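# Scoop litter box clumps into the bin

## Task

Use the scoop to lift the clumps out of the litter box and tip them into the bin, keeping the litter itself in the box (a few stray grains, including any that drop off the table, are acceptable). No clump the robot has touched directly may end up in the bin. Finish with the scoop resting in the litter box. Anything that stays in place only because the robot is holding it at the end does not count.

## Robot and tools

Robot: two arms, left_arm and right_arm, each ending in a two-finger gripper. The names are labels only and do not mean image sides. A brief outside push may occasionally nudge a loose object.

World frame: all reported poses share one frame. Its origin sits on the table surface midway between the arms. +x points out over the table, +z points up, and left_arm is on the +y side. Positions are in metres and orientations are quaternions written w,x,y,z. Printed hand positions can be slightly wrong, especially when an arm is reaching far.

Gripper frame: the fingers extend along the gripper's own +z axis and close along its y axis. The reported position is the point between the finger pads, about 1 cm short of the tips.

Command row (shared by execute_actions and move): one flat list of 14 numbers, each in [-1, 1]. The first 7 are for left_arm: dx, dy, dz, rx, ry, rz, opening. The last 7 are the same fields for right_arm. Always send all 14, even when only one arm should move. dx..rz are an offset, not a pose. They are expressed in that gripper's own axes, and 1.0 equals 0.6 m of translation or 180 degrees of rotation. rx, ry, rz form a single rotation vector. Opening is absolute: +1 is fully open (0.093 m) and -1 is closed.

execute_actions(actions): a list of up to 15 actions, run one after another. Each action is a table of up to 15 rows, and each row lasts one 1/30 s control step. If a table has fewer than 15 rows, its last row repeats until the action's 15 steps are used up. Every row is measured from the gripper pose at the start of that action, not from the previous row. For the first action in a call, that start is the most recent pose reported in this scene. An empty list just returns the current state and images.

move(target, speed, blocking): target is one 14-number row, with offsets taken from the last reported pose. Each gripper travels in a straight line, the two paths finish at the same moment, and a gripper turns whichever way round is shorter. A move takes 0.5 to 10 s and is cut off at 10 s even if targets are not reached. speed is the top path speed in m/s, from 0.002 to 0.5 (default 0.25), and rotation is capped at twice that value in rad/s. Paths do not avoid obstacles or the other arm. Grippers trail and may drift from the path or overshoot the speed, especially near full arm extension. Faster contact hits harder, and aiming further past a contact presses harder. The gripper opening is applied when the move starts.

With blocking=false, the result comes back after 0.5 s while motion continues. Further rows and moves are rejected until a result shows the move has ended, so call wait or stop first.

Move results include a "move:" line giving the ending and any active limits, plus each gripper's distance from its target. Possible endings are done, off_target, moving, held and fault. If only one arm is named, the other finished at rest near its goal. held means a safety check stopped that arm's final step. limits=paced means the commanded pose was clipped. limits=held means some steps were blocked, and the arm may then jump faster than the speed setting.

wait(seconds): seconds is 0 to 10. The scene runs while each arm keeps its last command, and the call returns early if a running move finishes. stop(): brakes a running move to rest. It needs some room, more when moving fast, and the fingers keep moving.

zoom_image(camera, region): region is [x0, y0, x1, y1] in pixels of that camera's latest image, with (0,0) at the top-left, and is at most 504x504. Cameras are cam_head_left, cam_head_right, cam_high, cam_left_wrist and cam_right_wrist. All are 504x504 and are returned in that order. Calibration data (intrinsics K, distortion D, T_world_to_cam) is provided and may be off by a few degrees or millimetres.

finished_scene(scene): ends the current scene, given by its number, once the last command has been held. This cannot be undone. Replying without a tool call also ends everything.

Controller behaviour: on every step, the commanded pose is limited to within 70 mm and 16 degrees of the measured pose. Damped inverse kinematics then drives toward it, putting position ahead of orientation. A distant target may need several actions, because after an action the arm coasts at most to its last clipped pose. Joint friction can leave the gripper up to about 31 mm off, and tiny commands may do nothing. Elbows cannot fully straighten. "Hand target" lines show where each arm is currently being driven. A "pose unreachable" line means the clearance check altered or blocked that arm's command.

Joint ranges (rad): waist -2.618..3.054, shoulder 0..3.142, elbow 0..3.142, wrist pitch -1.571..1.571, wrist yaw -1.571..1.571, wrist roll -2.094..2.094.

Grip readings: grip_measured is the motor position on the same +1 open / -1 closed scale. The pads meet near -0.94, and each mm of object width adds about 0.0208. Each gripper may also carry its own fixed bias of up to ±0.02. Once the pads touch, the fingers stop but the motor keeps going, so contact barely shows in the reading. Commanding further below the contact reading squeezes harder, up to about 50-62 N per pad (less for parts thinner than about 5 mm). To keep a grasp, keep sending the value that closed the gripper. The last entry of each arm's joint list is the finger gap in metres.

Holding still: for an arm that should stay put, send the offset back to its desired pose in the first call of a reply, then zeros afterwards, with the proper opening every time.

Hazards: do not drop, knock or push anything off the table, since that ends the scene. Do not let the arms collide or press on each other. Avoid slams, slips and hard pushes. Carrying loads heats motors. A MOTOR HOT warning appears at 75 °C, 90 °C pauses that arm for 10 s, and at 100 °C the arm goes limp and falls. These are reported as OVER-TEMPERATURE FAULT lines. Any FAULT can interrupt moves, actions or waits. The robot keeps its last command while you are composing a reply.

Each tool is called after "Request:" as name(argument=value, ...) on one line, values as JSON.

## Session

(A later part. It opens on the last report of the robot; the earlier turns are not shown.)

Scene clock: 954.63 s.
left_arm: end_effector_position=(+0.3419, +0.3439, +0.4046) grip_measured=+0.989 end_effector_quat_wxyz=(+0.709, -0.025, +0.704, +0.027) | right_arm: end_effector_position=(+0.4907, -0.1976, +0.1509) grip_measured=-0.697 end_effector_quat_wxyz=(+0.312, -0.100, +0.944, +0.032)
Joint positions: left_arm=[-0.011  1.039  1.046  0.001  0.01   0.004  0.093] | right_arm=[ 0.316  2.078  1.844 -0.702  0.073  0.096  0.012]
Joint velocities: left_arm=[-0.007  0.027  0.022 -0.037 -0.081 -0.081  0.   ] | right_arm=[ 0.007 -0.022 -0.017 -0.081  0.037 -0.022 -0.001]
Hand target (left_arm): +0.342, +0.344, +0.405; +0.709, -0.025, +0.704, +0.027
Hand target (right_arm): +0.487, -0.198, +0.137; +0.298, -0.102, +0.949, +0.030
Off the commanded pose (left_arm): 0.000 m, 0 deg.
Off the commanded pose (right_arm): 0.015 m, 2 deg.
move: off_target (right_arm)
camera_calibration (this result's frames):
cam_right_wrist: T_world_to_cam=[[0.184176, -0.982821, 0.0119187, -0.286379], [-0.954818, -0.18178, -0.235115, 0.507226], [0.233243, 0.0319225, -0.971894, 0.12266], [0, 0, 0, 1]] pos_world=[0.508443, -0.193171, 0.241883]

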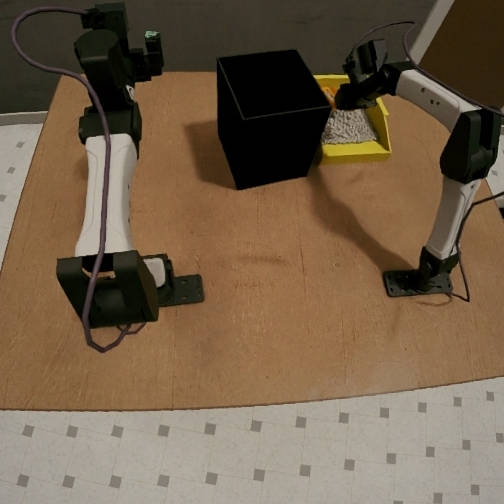

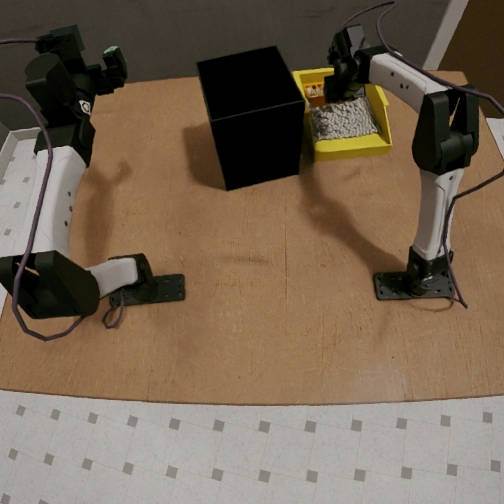

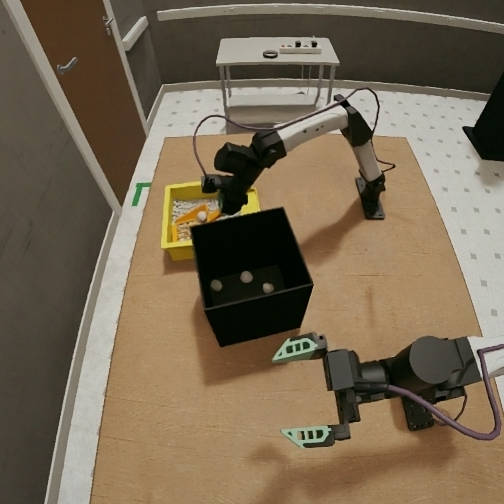

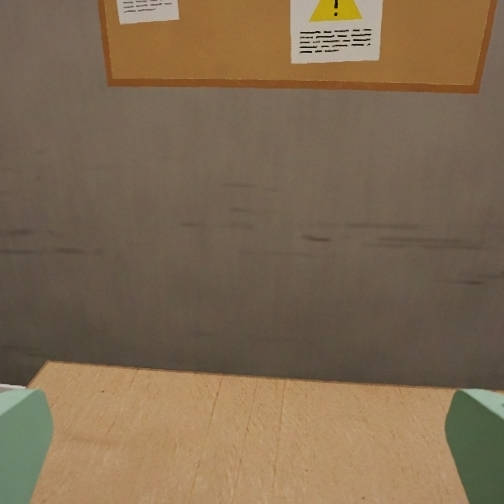

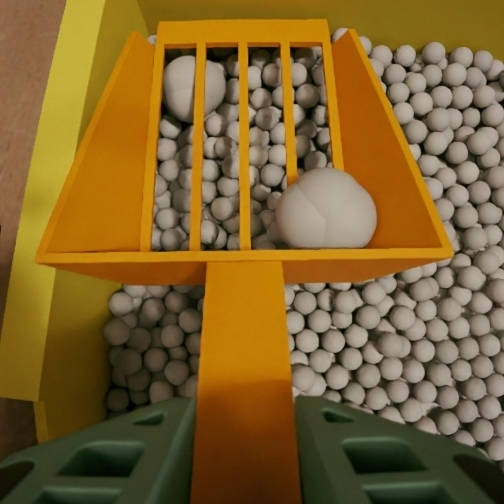

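Request:
move(target=[0,0,0,0,0,0,1, 0.108,-0.05,-0.049,0,0.01,0,-0.78], speed=0.045)

Scene clock: 961.17 s.
left_arm: end_effector_position=(+0.3419, +0.3439, +0.4046) grip_measured=+0.989 end_effector_quat_wxyz=(+0.709, -0.025, +0.704, +0.027) | right_arm: end_effector_position=(+0.4345, -0.2344, +0.1423) grip_measured=-0.697 end_effector_quat_wxyz=(+0.307, -0.101, +0.946, +0.034)
Joint positions: left_arm=[-0.011  1.039  1.046  0.001  0.01   0.004  0.093] | right_arm=[ 0.27   1.828  1.468 -0.585  0.041  0.06   0.012]
Joint velocities: left_arm=[-0.012 -0.002  0.002 -0.007 -0.066  0.037 -0.001] | right_arm=[-0.007  0.007  0.012  0.051 -0.081  0.037  0.   ]
Hand target (left_arm): +0.342, +0.344, +0.405; +0.709, -0.025, +0.704, +0.027
Hand target (right_arm): +0.429, -0.241, +0.136; +0.297, -0.101, +0.949, +0.030
Off the commanded pose (left_arm): 0.000 m, 0 deg.
Off the commanded pose (right_arm): 0.011 m, 1 deg.
move: off_target (right_arm)
camera_calibration (this result's frames):
cam_right_wrist: T_world_to_cam=[[0.186811, -0.98236, 0.00836518, -0.312606], [-0.956977, -0.183895, -0.224449, 0.443858], [0.222028, 0.0339242, -0.97445, 0.134249], [0, 0, 0, 1]] pos_world=[0.453353, -0.230022, 0.233058]

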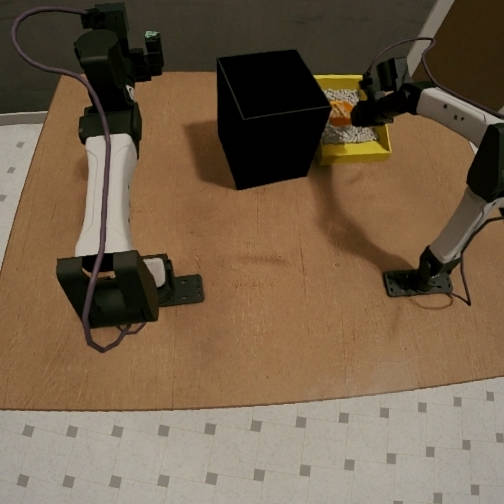

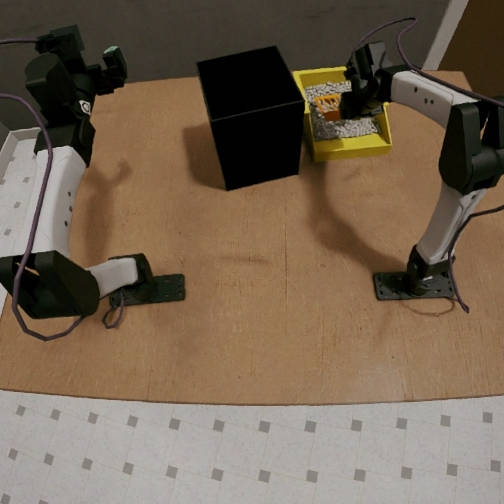

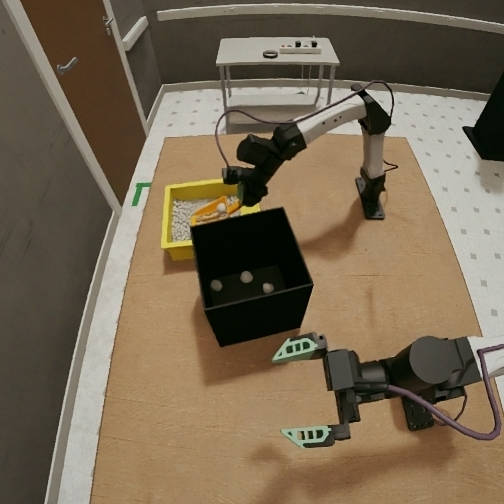

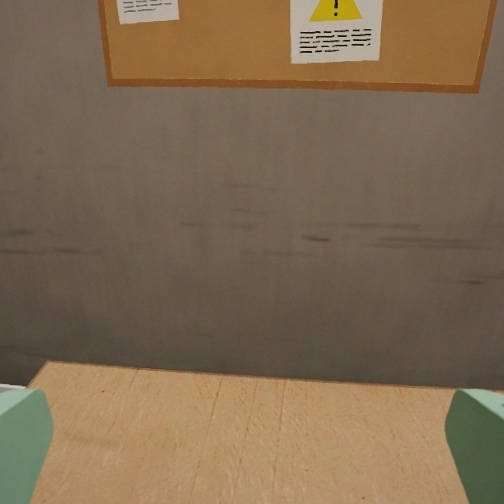

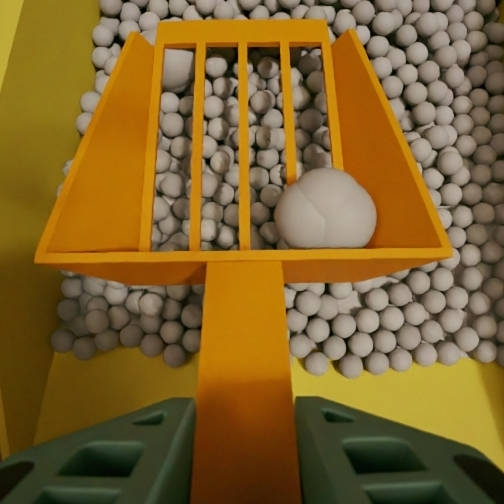

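Request:
move(target=[0,0,0,0,0,0,1, -0.016,0,-0.05,0,-0.008,0,-0.78], speed=0.06)

Request:
move(target=[0,0,0,0,0,0,1, 0.085,0.045,-0.062,0,0,0,-0.78], speed=0.07)

Scene clock: 972.23 s.
left_arm: end_effector_position=(+0.3419, +0.3439, +0.4046) grip_measured=+0.989 end_effector_quat_wxyz=(+0.709, -0.025, +0.704, +0.027) | right_arm: end_effector_position=(+0.4205, -0.2385, +0.1543) grip_measured=-0.697 end_effector_quat_wxyz=(+0.298, -0.102, +0.949, +0.032)
Joint positions: left_arm=[-0.011  1.039  1.046  0.001  0.01   0.004  0.093] | right_arm=[ 0.27   1.781  1.468 -0.651  0.041  0.06   0.012]
Joint velocities: left_arm=[ 0.012  0.002  0.002  0.022 -0.037 -0.066  0.001] | right_arm=[ 0.002 -0.002  0.012 -0.125 -0.081 -0.022 -0.   ]
Hand target (left_arm): +0.342, +0.344, +0.405; +0.709, -0.025, +0.704, +0.027
Hand target (right_arm): +0.425, -0.237, +0.172; +0.319, -0.100, +0.942, +0.035
Off the commanded pose (left_arm): 0.000 m, 0 deg.
Off the commanded pose (right_arm): 0.019 m, 3 deg.
move: off_target (right_arm)
camera_calibration (this result's frames):
cam_right_wrist: T_world_to_cam=[[0.187288, -0.982249, 0.0104466, -0.314637], [-0.960847, -0.185397, -0.205913, 0.430717], [0.204195, 0.0285275, -0.978515, 0.156029], [0, 0, 0, 1]] pos_world=[0.440921, -0.233649, 0.244654]

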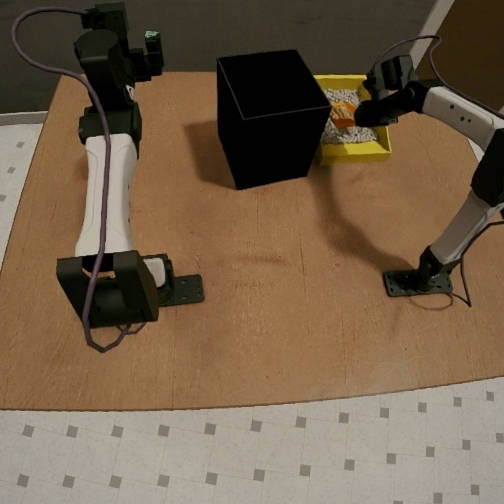

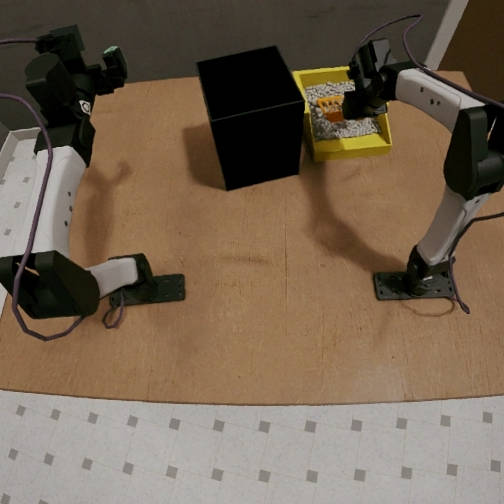

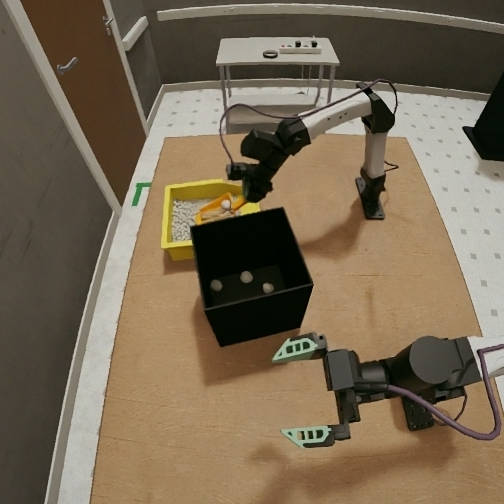

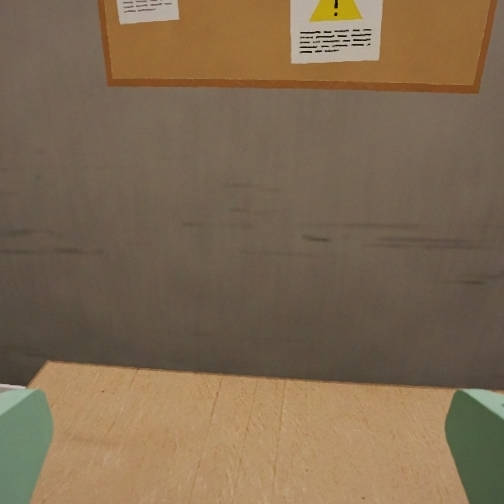

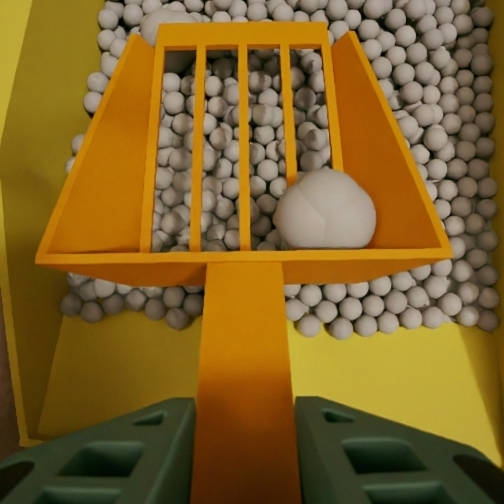

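Scene clock: 973.53 s.
left_arm: end_effector_position=(+0.3419, +0.3439, +0.4046) grip_measured=+0.989 end_effector_quat_wxyz=(+0.709, -0.025, +0.704, +0.027) | right_arm: end_effector_position=(+0.3563, -0.2261, +0.1549) grip_measured=-0.697 end_effector_quat_wxyz=(+0.292, -0.103, +0.950, +0.036)
Joint positions: left_arm=[-0.011  1.039  1.046  0.001  0.01   0.004  0.093] | right_arm=[ 0.361  1.575  1.249 -0.653  0.083  0.137  0.012]
Joint velocities: left_arm=[ 0.012  0.007  0.002 -0.007  0.081 -0.022 -0.001] | right_arm=[ 0.007 -0.007  0.022 -0.022 -0.022 -0.022 -0.001]
Hand target (left_arm): +0.342, +0.344, +0.405; +0.709, -0.025, +0.704, +0.027
Hand target (right_arm): +0.353, -0.225, +0.157; +0.298, -0.101, +0.949, +0.033
Off the commanded pose (left_arm): 0.000 m, 0 deg.
Off the commanded pose (right_arm): 0.003 m, 1 deg.
move: done
camera_calibration (this result's frames):
cam_right_wrist: T_world_to_cam=[[0.191097, -0.981564, 0.00362596, -0.290551], [-0.962743, -0.18815, -0.194229, 0.369749], [0.19133, 0.0336257, -0.98095, 0.175484], [0, 0, 0, 1]] pos_world=[0.377922, -0.221527, 0.245011]

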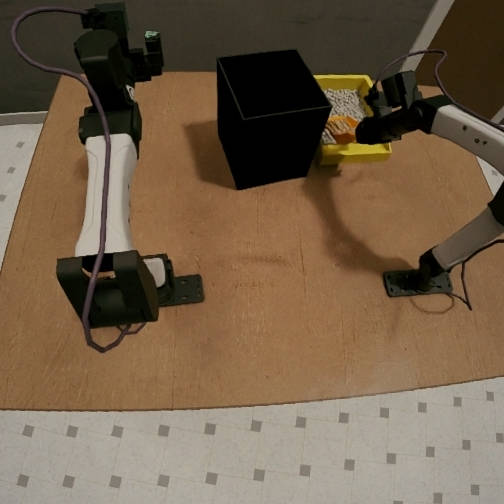

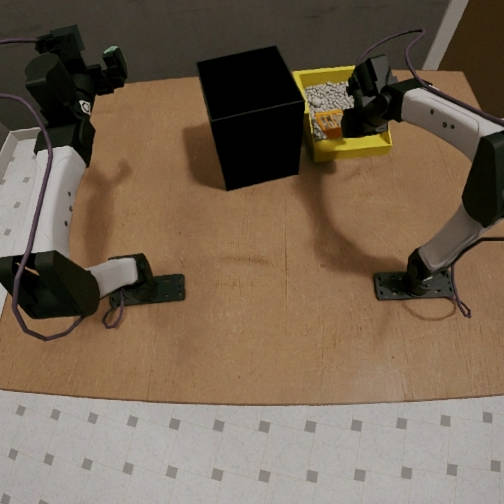

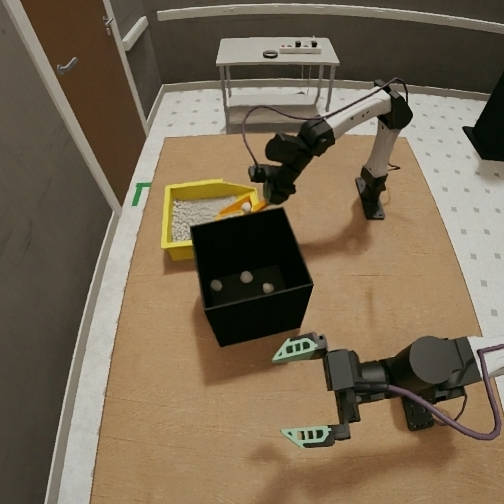

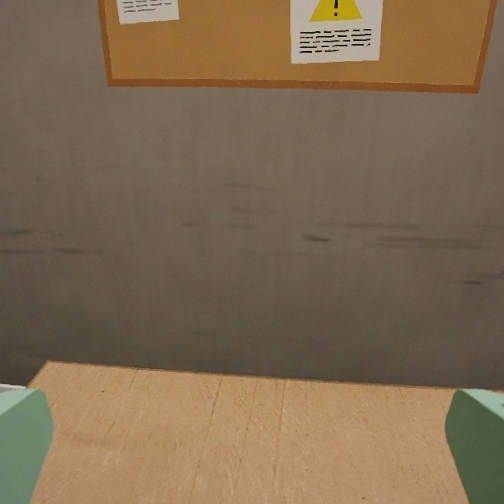

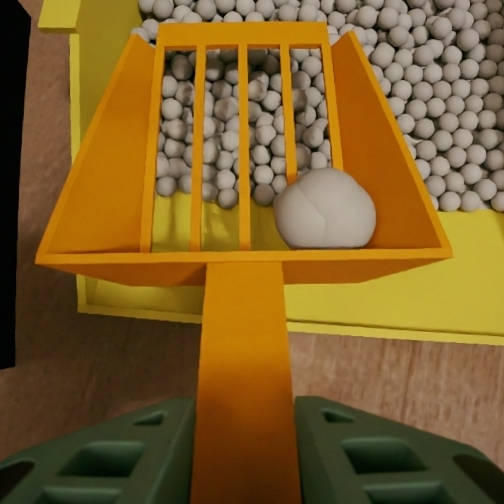

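Request:
zoom_image(camera="cam_head_right", region=[285, 55, 405, 175])

Region (285, 55, 405, 175) of cam_head_right's 504x504 image, scaled by 4.200, with more detail than that image has.

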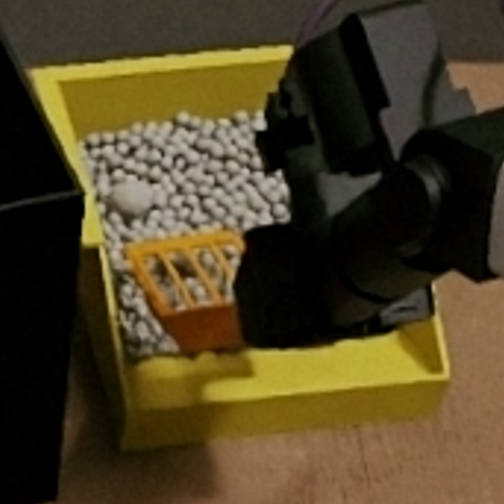

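Request:
move(target=[0,0,0,0,0,0,1, 0.028,0,0.042,0,0.013,0,-0.78], speed=0.05)

Scene clock: 988.03 s.
left_arm: end_effector_position=(+0.3419, +0.3439, +0.4046) grip_measured=+0.989 end_effector_quat_wxyz=(+0.709, -0.025, +0.704, +0.027) | right_arm: end_effector_position=(+0.3549, -0.2268, +0.1341) grip_measured=-0.697 end_effector_quat_wxyz=(+0.275, -0.103, +0.955, +0.031)
Joint positions: left_arm=[-0.011  1.039  1.046  0.001  0.01   0.004  0.093] | right_arm=[ 0.361  1.604  1.214 -0.625  0.084  0.139  0.012]
Joint velocities: left_arm=[-0.002 -0.007 -0.007  0.066  0.007 -0.037  0.001] | right_arm=[-0.007  0.017  0.007  0.007 -0.007  0.022 -0.   ]
Hand target (left_arm): +0.342, +0.344, +0.405; +0.709, -0.025, +0.704, +0.027
Hand target (right_arm): +0.356, -0.225, +0.125; +0.272, -0.104, +0.956, +0.034
Off the commanded pose (left_arm): 0.000 m, 0 deg.
Off the commanded pose (right_arm): 0.010 m, 0 deg.
move: done
camera_calibration (this result's frames):
cam_right_wrist: T_world_to_cam=[[0.188832, -0.981959, 0.00994768, -0.291081], [-0.969107, -0.187978, -0.159674, 0.361924], [0.158663, 0.0205111, -0.98712, 0.164822], [0, 0, 0, 1]] pos_world=[0.379557, -0.221176, 0.223384]

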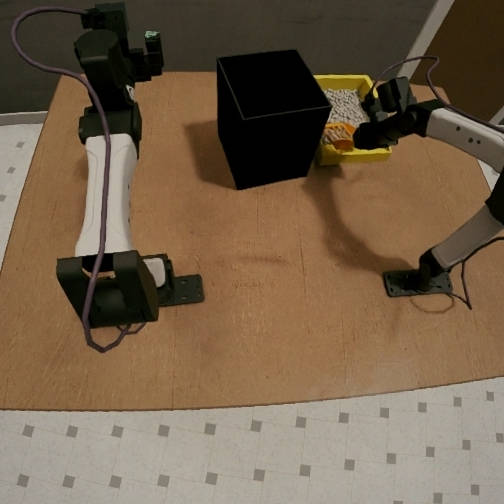

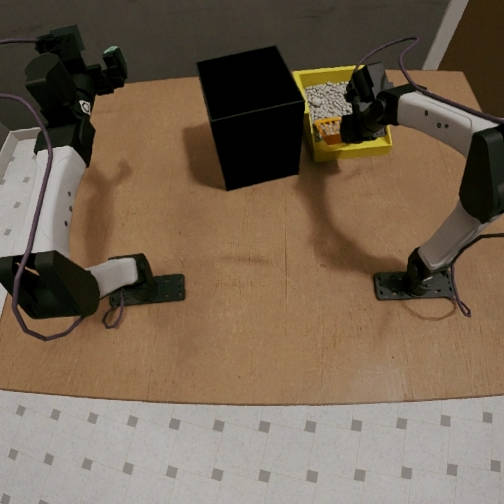

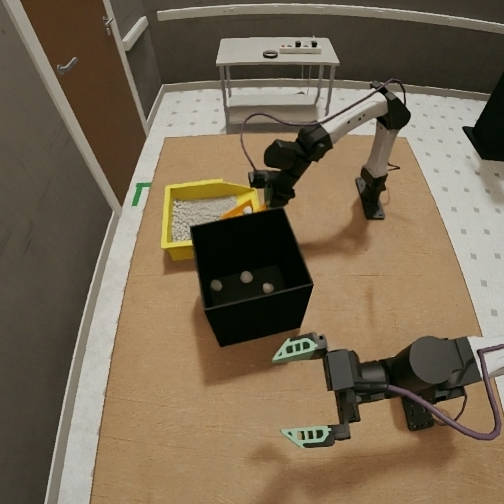

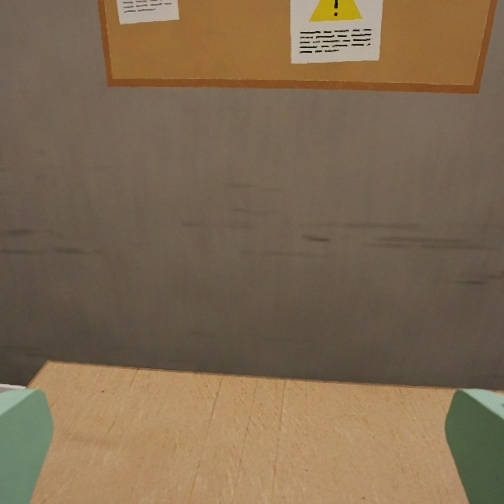

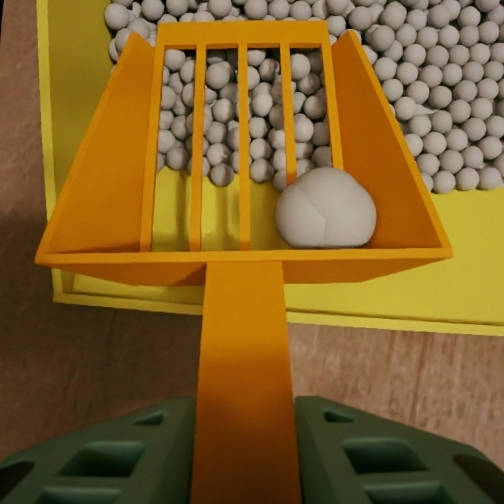

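Request:
move(target=[0,0,0,0,0,0,1, -0.054,-0.006,0.064,0,0.008,0,-0.78], speed=0.05)

Scene clock: 992.37 s.
left_arm: end_effector_position=(+0.3419, +0.3439, +0.4046) grip_measured=+0.989 end_effector_quat_wxyz=(+0.709, -0.025, +0.704, +0.027) | right_arm: end_effector_position=(+0.4012, -0.2173, +0.1258) grip_measured=-0.697 end_effector_quat_wxyz=(+0.278, -0.104, +0.955, +0.029)
Joint positions: left_arm=[-0.011  1.039  1.046  0.001  0.01   0.004  0.093] | right_arm=[ 0.341  1.781  1.378 -0.606  0.078  0.118  0.012]
Joint velocities: left_arm=[ 0.002  0.002 -0.017  0.037 -0.007  0.007 -0.   ] | right_arm=[-0.007 -0.002  0.012 -0.066  0.022  0.037 -0.   ]
Hand target (left_arm): +0.342, +0.344, +0.405; +0.709, -0.025, +0.704, +0.027
Hand target (right_arm): +0.402, -0.220, +0.118; +0.264, -0.103, +0.959, +0.029
Off the commanded pose (left_arm): 0.000 m, 0 deg.
Off the commanded pose (right_arm): 0.008 m, 2 deg.
move: done
camera_calibration (this result's frames):
cam_right_wrist: T_world_to_cam=[[0.189817, -0.9817, 0.0153208, -0.29135], [-0.968004, -0.189731, -0.164224, 0.406938], [0.164126, 0.0163419, -0.986304, 0.145916], [0, 0, 0, 1]] pos_world=[0.425272, -0.211194, 0.215211]

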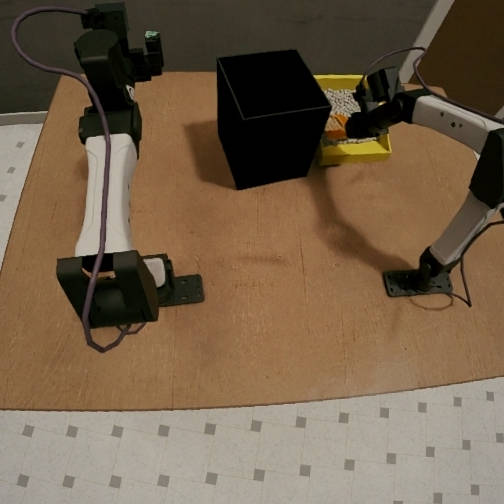

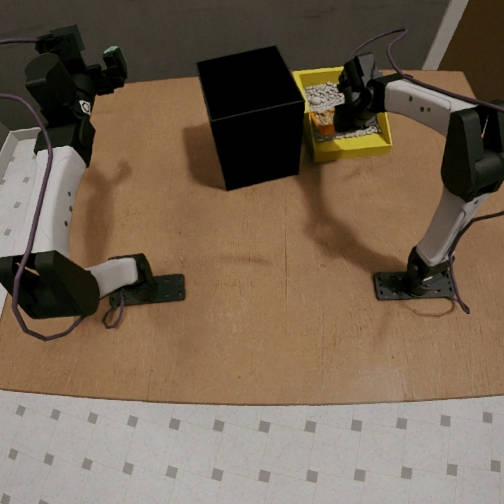

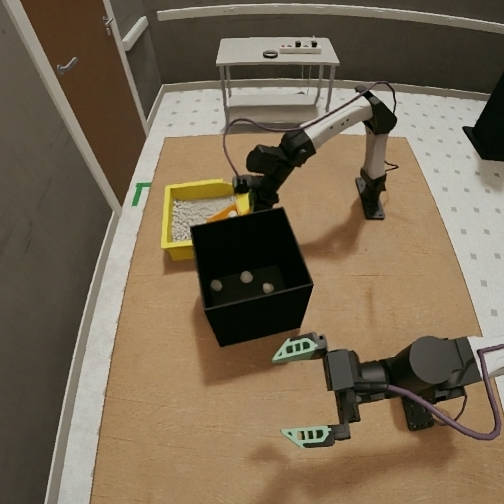

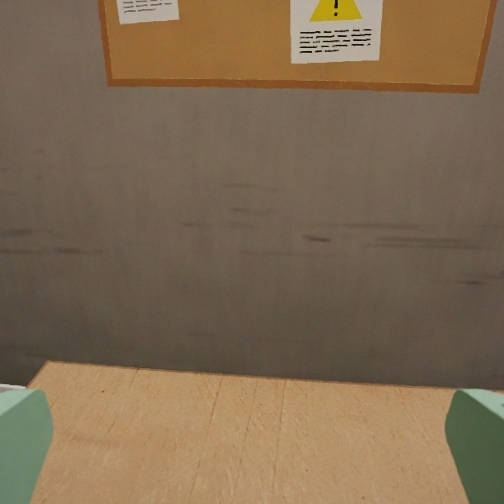

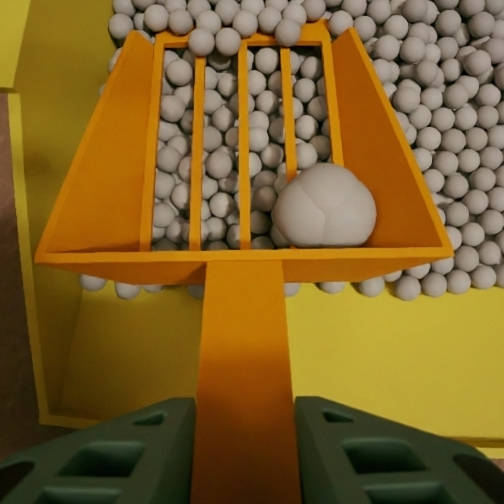

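Request:
zoom_image(camera="cam_head_right", region=[285, 55, 405, 175])

Region (285, 55, 405, 175) of cam_head_right's 504x504 image, scaled by 4.200, with more detail than that image has.

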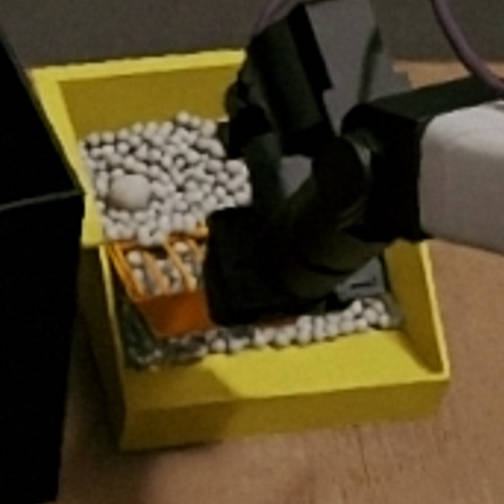

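Request:
move(target=[0,0,0,0,0,0,1, -0.040,-0.004,0.061,0,0.008,0,-0.78], speed=0.05)

Request:
zoom_image(camera="cam_head_right", region=[285, 55, 405, 175])

Scene clock: 1001.07 s.
left_arm: end_effector_position=(+0.3419, +0.3439, +0.4046) grip_measured=+0.989 end_effector_quat_wxyz=(+0.709, -0.025, +0.704, +0.027) | right_arm: end_effector_position=(+0.4401, -0.2086, +0.1226) grip_measured=-0.697 end_effector_quat_wxyz=(+0.288, -0.102, +0.952, +0.026)
Joint positions: left_arm=[-0.011  1.039  1.046  0.001  0.01   0.004  0.093] | right_arm=[ 0.331  1.919  1.532 -0.603  0.083  0.108  0.012]
Joint velocities: left_arm=[ 0.007  0.002 -0.007  0.007 -0.007 -0.007 -0.   ] | right_arm=[-0.032 -0.012 -0.007 -0.022 -0.007 -0.037 -0.   ]
Hand target (left_arm): +0.342, +0.344, +0.405; +0.709, -0.025, +0.704, +0.027
Hand target (right_arm): +0.440, -0.211, +0.107; +0.266, -0.104, +0.958, +0.027
Off the commanded pose (left_arm): 0.000 m, 0 deg.
Off the commanded pose (right_arm): 0.015 m, 3 deg.
move: off_target (right_arm)
camera_calibration (this result's frames):
cam_right_wrist: T_world_to_cam=[[0.185495, -0.982419, 0.0210897, -0.289121], [-0.9651, -0.186179, -0.184173, 0.447658], [0.184861, 0.0138095, -0.982668, 0.126113], [0, 0, 0, 1]] pos_world=[0.462352, -0.202435, 0.212471]

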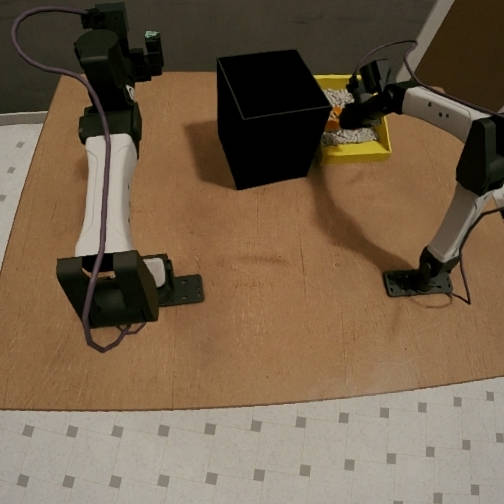

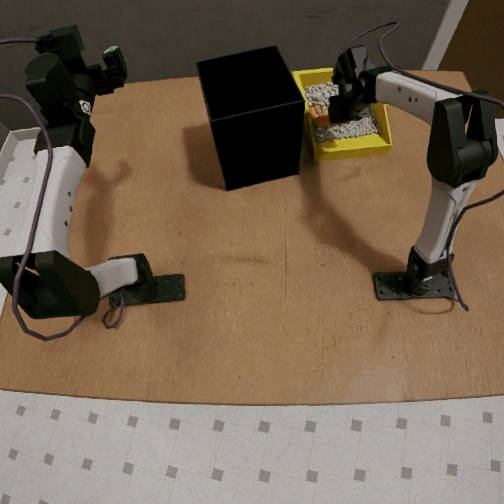

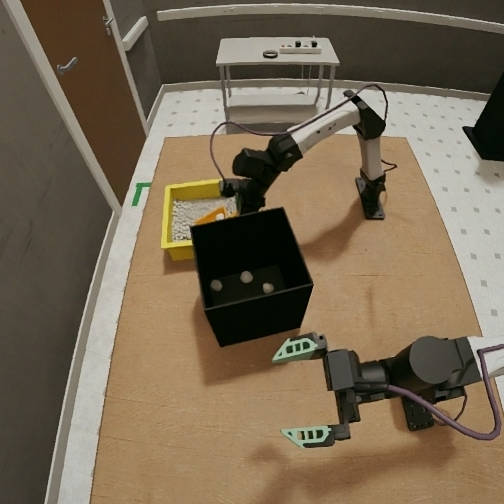

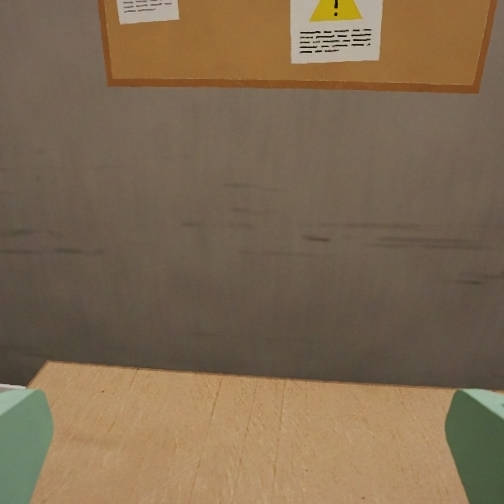

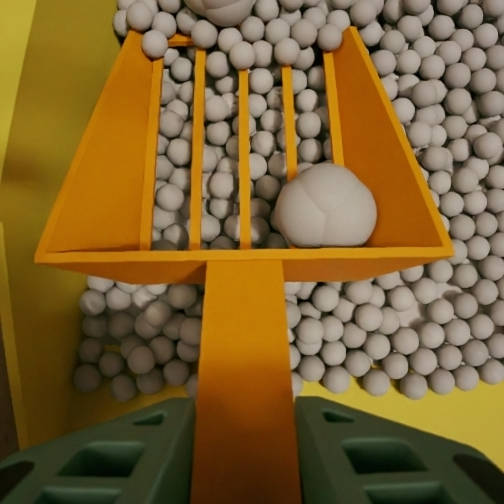

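Region (285, 55, 405, 175) of cam_head_right's 504x504 image, scaled by 4.200, with more detail than that image has.

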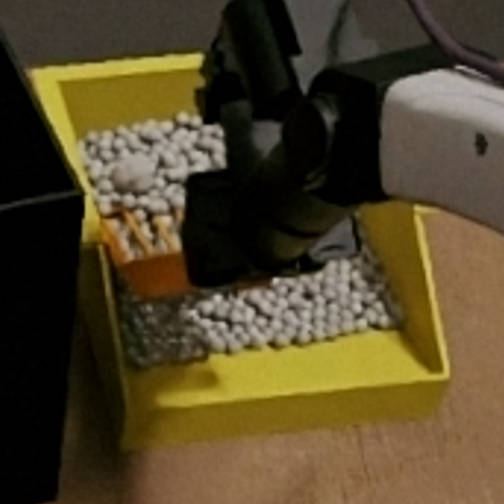

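Request:
move(target=[0,0,0,0,0,0,1, -0.022,-0.004,0.042,0,0.0,0,-0.78], speed=0.05)

Request:
zoom_image(camera="cam_head_right", region=[285, 55, 405, 175])

Scene clock: 1005.43 s.
left_arm: end_effector_position=(+0.3419, +0.3439, +0.4046) grip_measured=+0.989 end_effector_quat_wxyz=(+0.709, -0.025, +0.704, +0.027) | right_arm: end_effector_position=(+0.4624, -0.2046, +0.1196) grip_measured=-0.697 end_effector_quat_wxyz=(+0.300, -0.098, +0.948, +0.025)
Joint positions: left_arm=[-0.011  1.039  1.046  0.001  0.01   0.004  0.093] | right_arm=[ 0.326  1.99   1.605 -0.579  0.088  0.108  0.012]
Joint velocities: left_arm=[ 0.002 -0.002  0.007 -0.007  0.037  0.007 -0.001] | right_arm=[-0.007  0.002 -0.007 -0.007  0.007 -0.007 -0.   ]
Hand target (left_arm): +0.342, +0.344, +0.405; +0.709, -0.025, +0.704, +0.027
Hand target (right_arm): +0.465, -0.206, +0.109; +0.288, -0.102, +0.952, +0.026
Off the commanded pose (left_arm): 0.000 m, 0 deg.
Off the commanded pose (right_arm): 0.011 m, 2 deg.
move: off_target (right_arm)
camera_calibration (this result's frames):
cam_right_wrist: T_world_to_cam=[[0.17648, -0.984062, 0.0218536, -0.285601], [-0.961602, -0.177108, -0.209651, 0.472639], [0.21018, 0.0159847, -0.977532, 0.107044], [0, 0, 0, 1]] pos_world=[0.482395, -0.199052, 0.20997]

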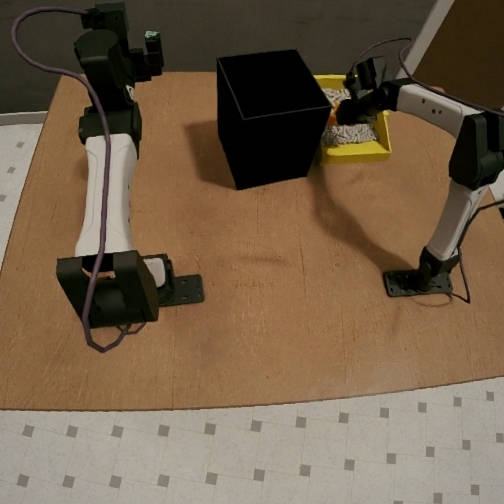

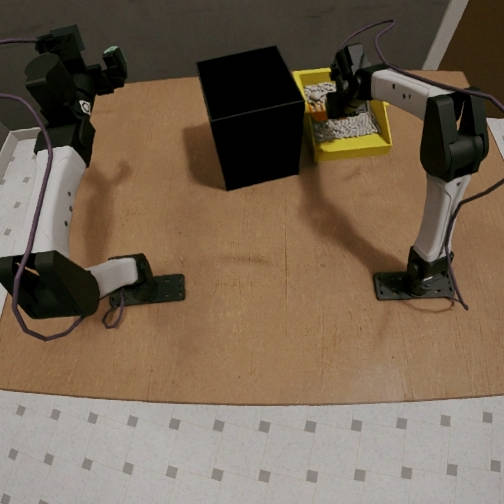

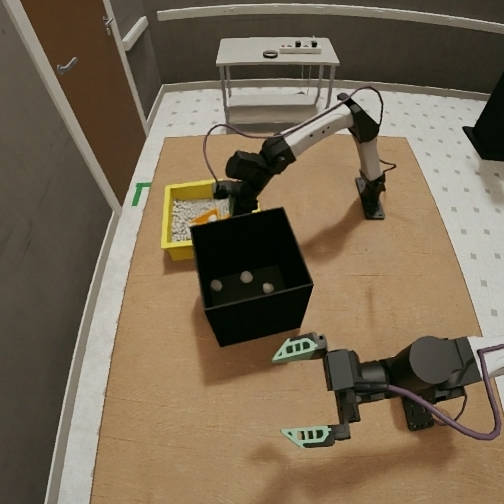

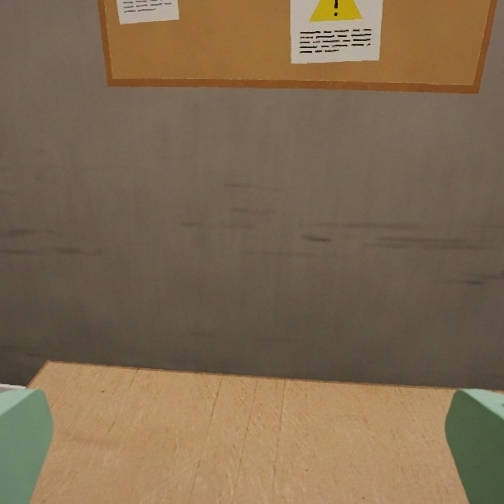

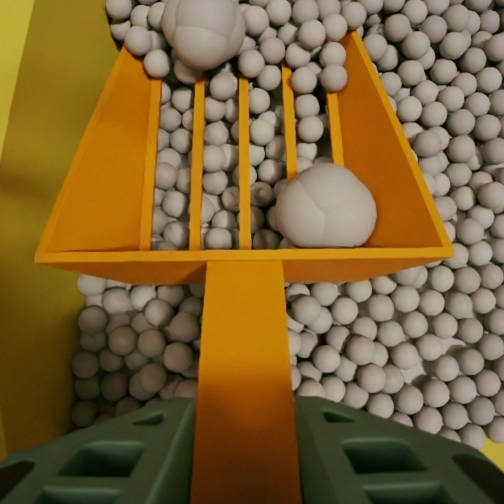

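Region (285, 55, 405, 175) of cam_head_right's 504x504 image, scaled by 4.200, with more detail than that image has.

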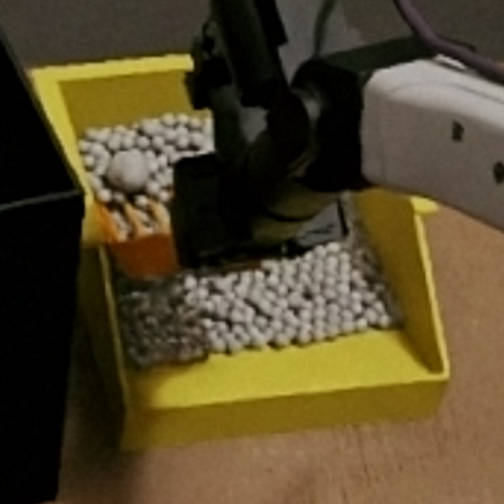

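Request:
move(target=[0,0,0,0,0,0,1, -0.005,0,-0.008,0,-0.085,0,-0.78], speed=0.08)

Scene clock: 1011.83 s.
left_arm: end_effector_position=(+0.3419, +0.3439, +0.4046) grip_measured=+0.989 end_effector_quat_wxyz=(+0.709, -0.025, +0.704, +0.027) | right_arm: end_effector_position=(+0.4543, -0.2111, +0.1070) grip_measured=-0.697 end_effector_quat_wxyz=(+0.386, -0.091, +0.917, +0.035)
Joint positions: left_arm=[-0.011  1.039  1.046  0.001  0.01   0.004  0.093] | right_arm=[ 0.326  1.868  1.268 -0.181  0.108  0.099  0.012]
Joint velocities: left_arm=[-0.002 -0.002  0.007 -0.022  0.037 -0.022  0.   ] | right_arm=[-0.002  0.017 -0.007  0.007 -0.051 -0.037  0.   ]
Hand target (left_arm): +0.342, +0.344, +0.405; +0.709, -0.025, +0.704, +0.027
Hand target (right_arm): +0.461, -0.205, +0.126; +0.422, -0.091, +0.901, +0.038
Off the commanded pose (left_arm): 0.000 m, 0 deg.
Off the commanded pose (right_arm): 0.021 m, 5 deg.
move: off_target (right_arm)
camera_calibration (this result's frames):
cam_right_wrist: T_world_to_cam=[[0.16721, -0.985855, 0.0114345, -0.285261], [-0.909335, -0.158692, -0.384613, 0.45993], [0.380987, 0.0539134, -0.923007, 0.0211918], [0, 0, 0, 1]] pos_world=[0.457855, -0.209381, 0.199717]

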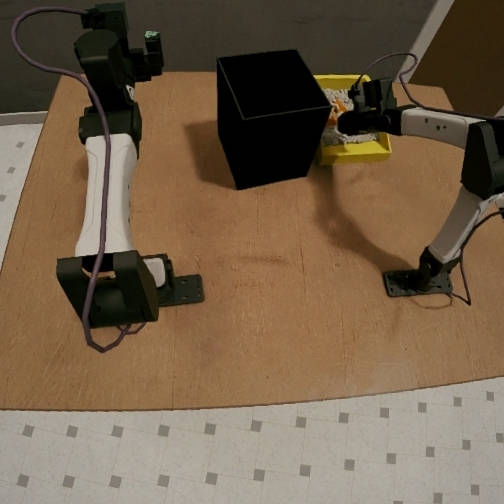

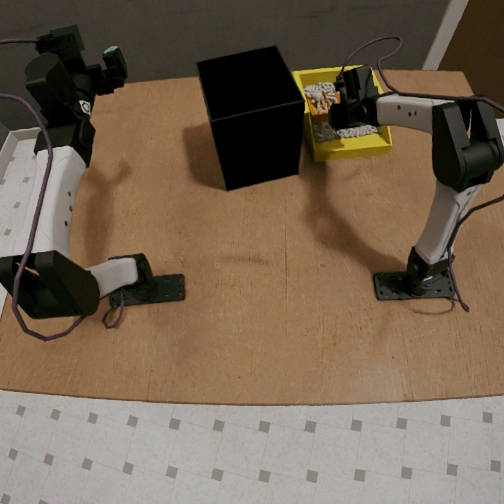

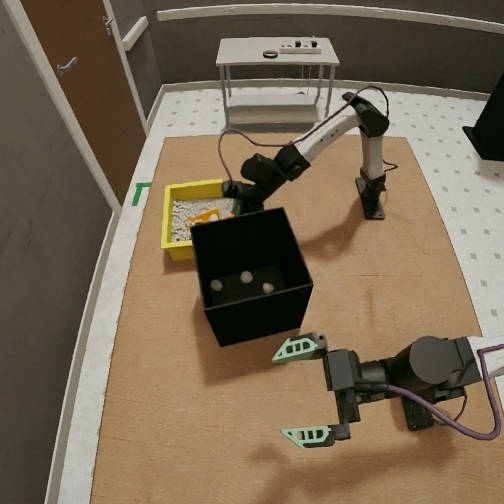

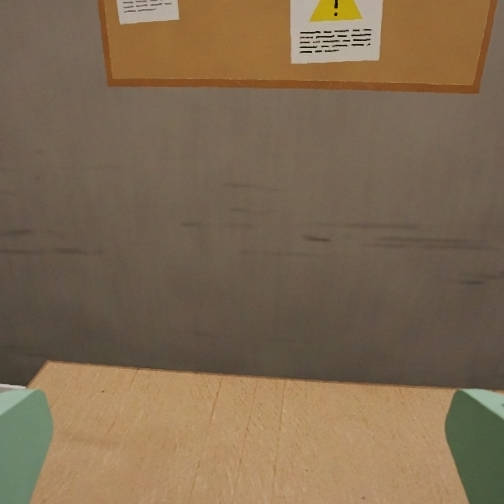

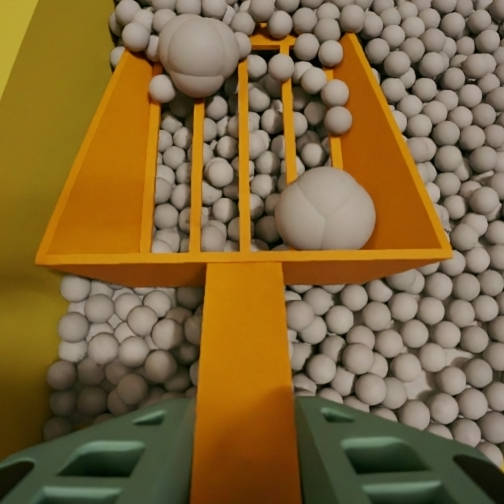

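Request:
move(target=[0,0,0,0,0,0,1, -0.071,-0.04,-0.07,0,-0.09,0,-0.78], speed=0.08)

Scene clock: 1016.60 s.
left_arm: end_effector_position=(+0.3419, +0.3439, +0.4046) grip_measured=+0.989 end_effector_quat_wxyz=(+0.709, -0.025, +0.704, +0.027) | right_arm: end_effector_position=(+0.4547, -0.2322, +0.1518) grip_measured=-0.697 end_effector_quat_wxyz=(+0.484, -0.086, +0.870, +0.042)
Joint positions: left_arm=[-0.011  1.039  1.046  0.001  0.01   0.004  0.093] | right_arm=[0.281 1.725 1.102 0.065 0.095 0.047 0.012]
Joint velocities: left_arm=[ 0.007  0.002  0.002 -0.037 -0.037  0.007 -0.001] | right_arm=[ 0.002 -0.007  0.002  0.007 -0.037  0.007  0.001]
Hand target (left_arm): +0.342, +0.344, +0.405; +0.709, -0.025, +0.704, +0.027
Hand target (right_arm): +0.459, -0.236, +0.167; +0.510, -0.083, +0.855, +0.046
Off the commanded pose (left_arm): 0.000 m, 0 deg.
Off the commanded pose (right_arm): 0.016 m, 4 deg.
move: off_target (right_arm)
camera_calibration (this result's frames):
cam_right_wrist: T_world_to_cam=[[0.163426, -0.986496, 0.0108265, -0.304996], [-0.805392, -0.139745, -0.576033, 0.460367], [0.569768, 0.085419, -0.817354, -0.0310284], [0, 0, 0, 1]] pos_world=[0.438299, -0.233893, 0.243128]

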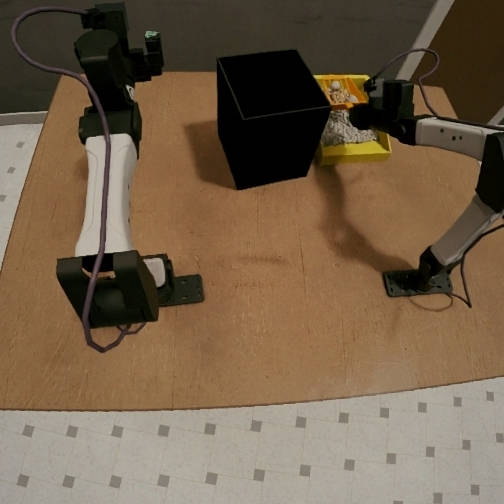

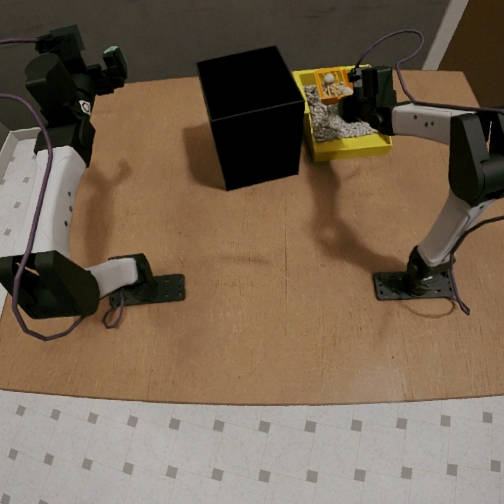

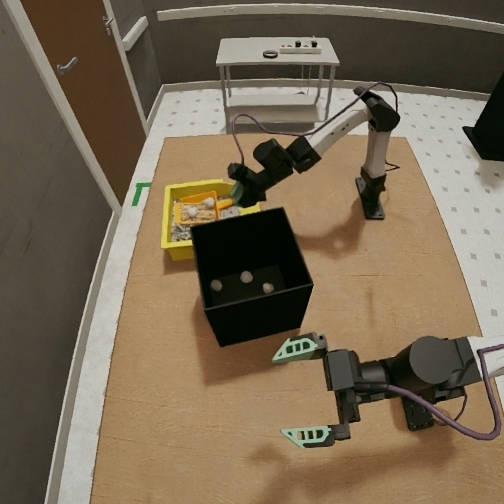

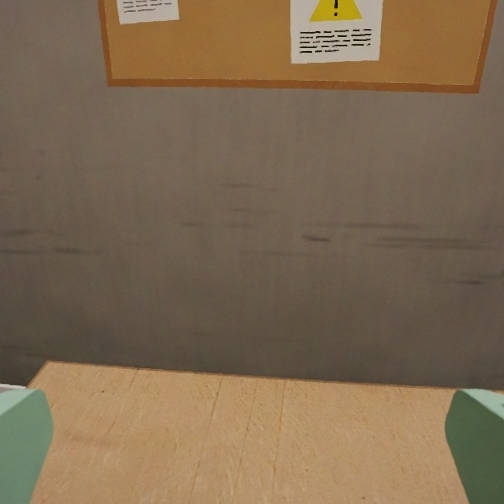

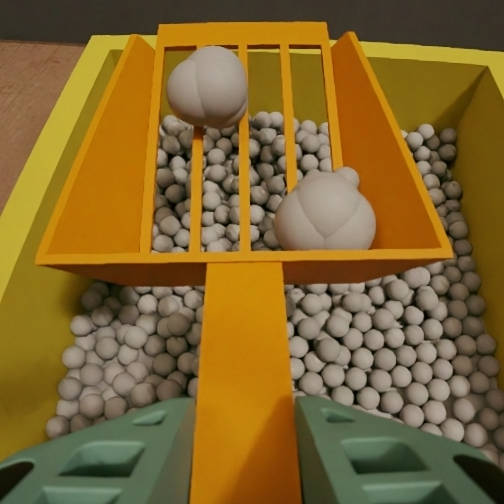

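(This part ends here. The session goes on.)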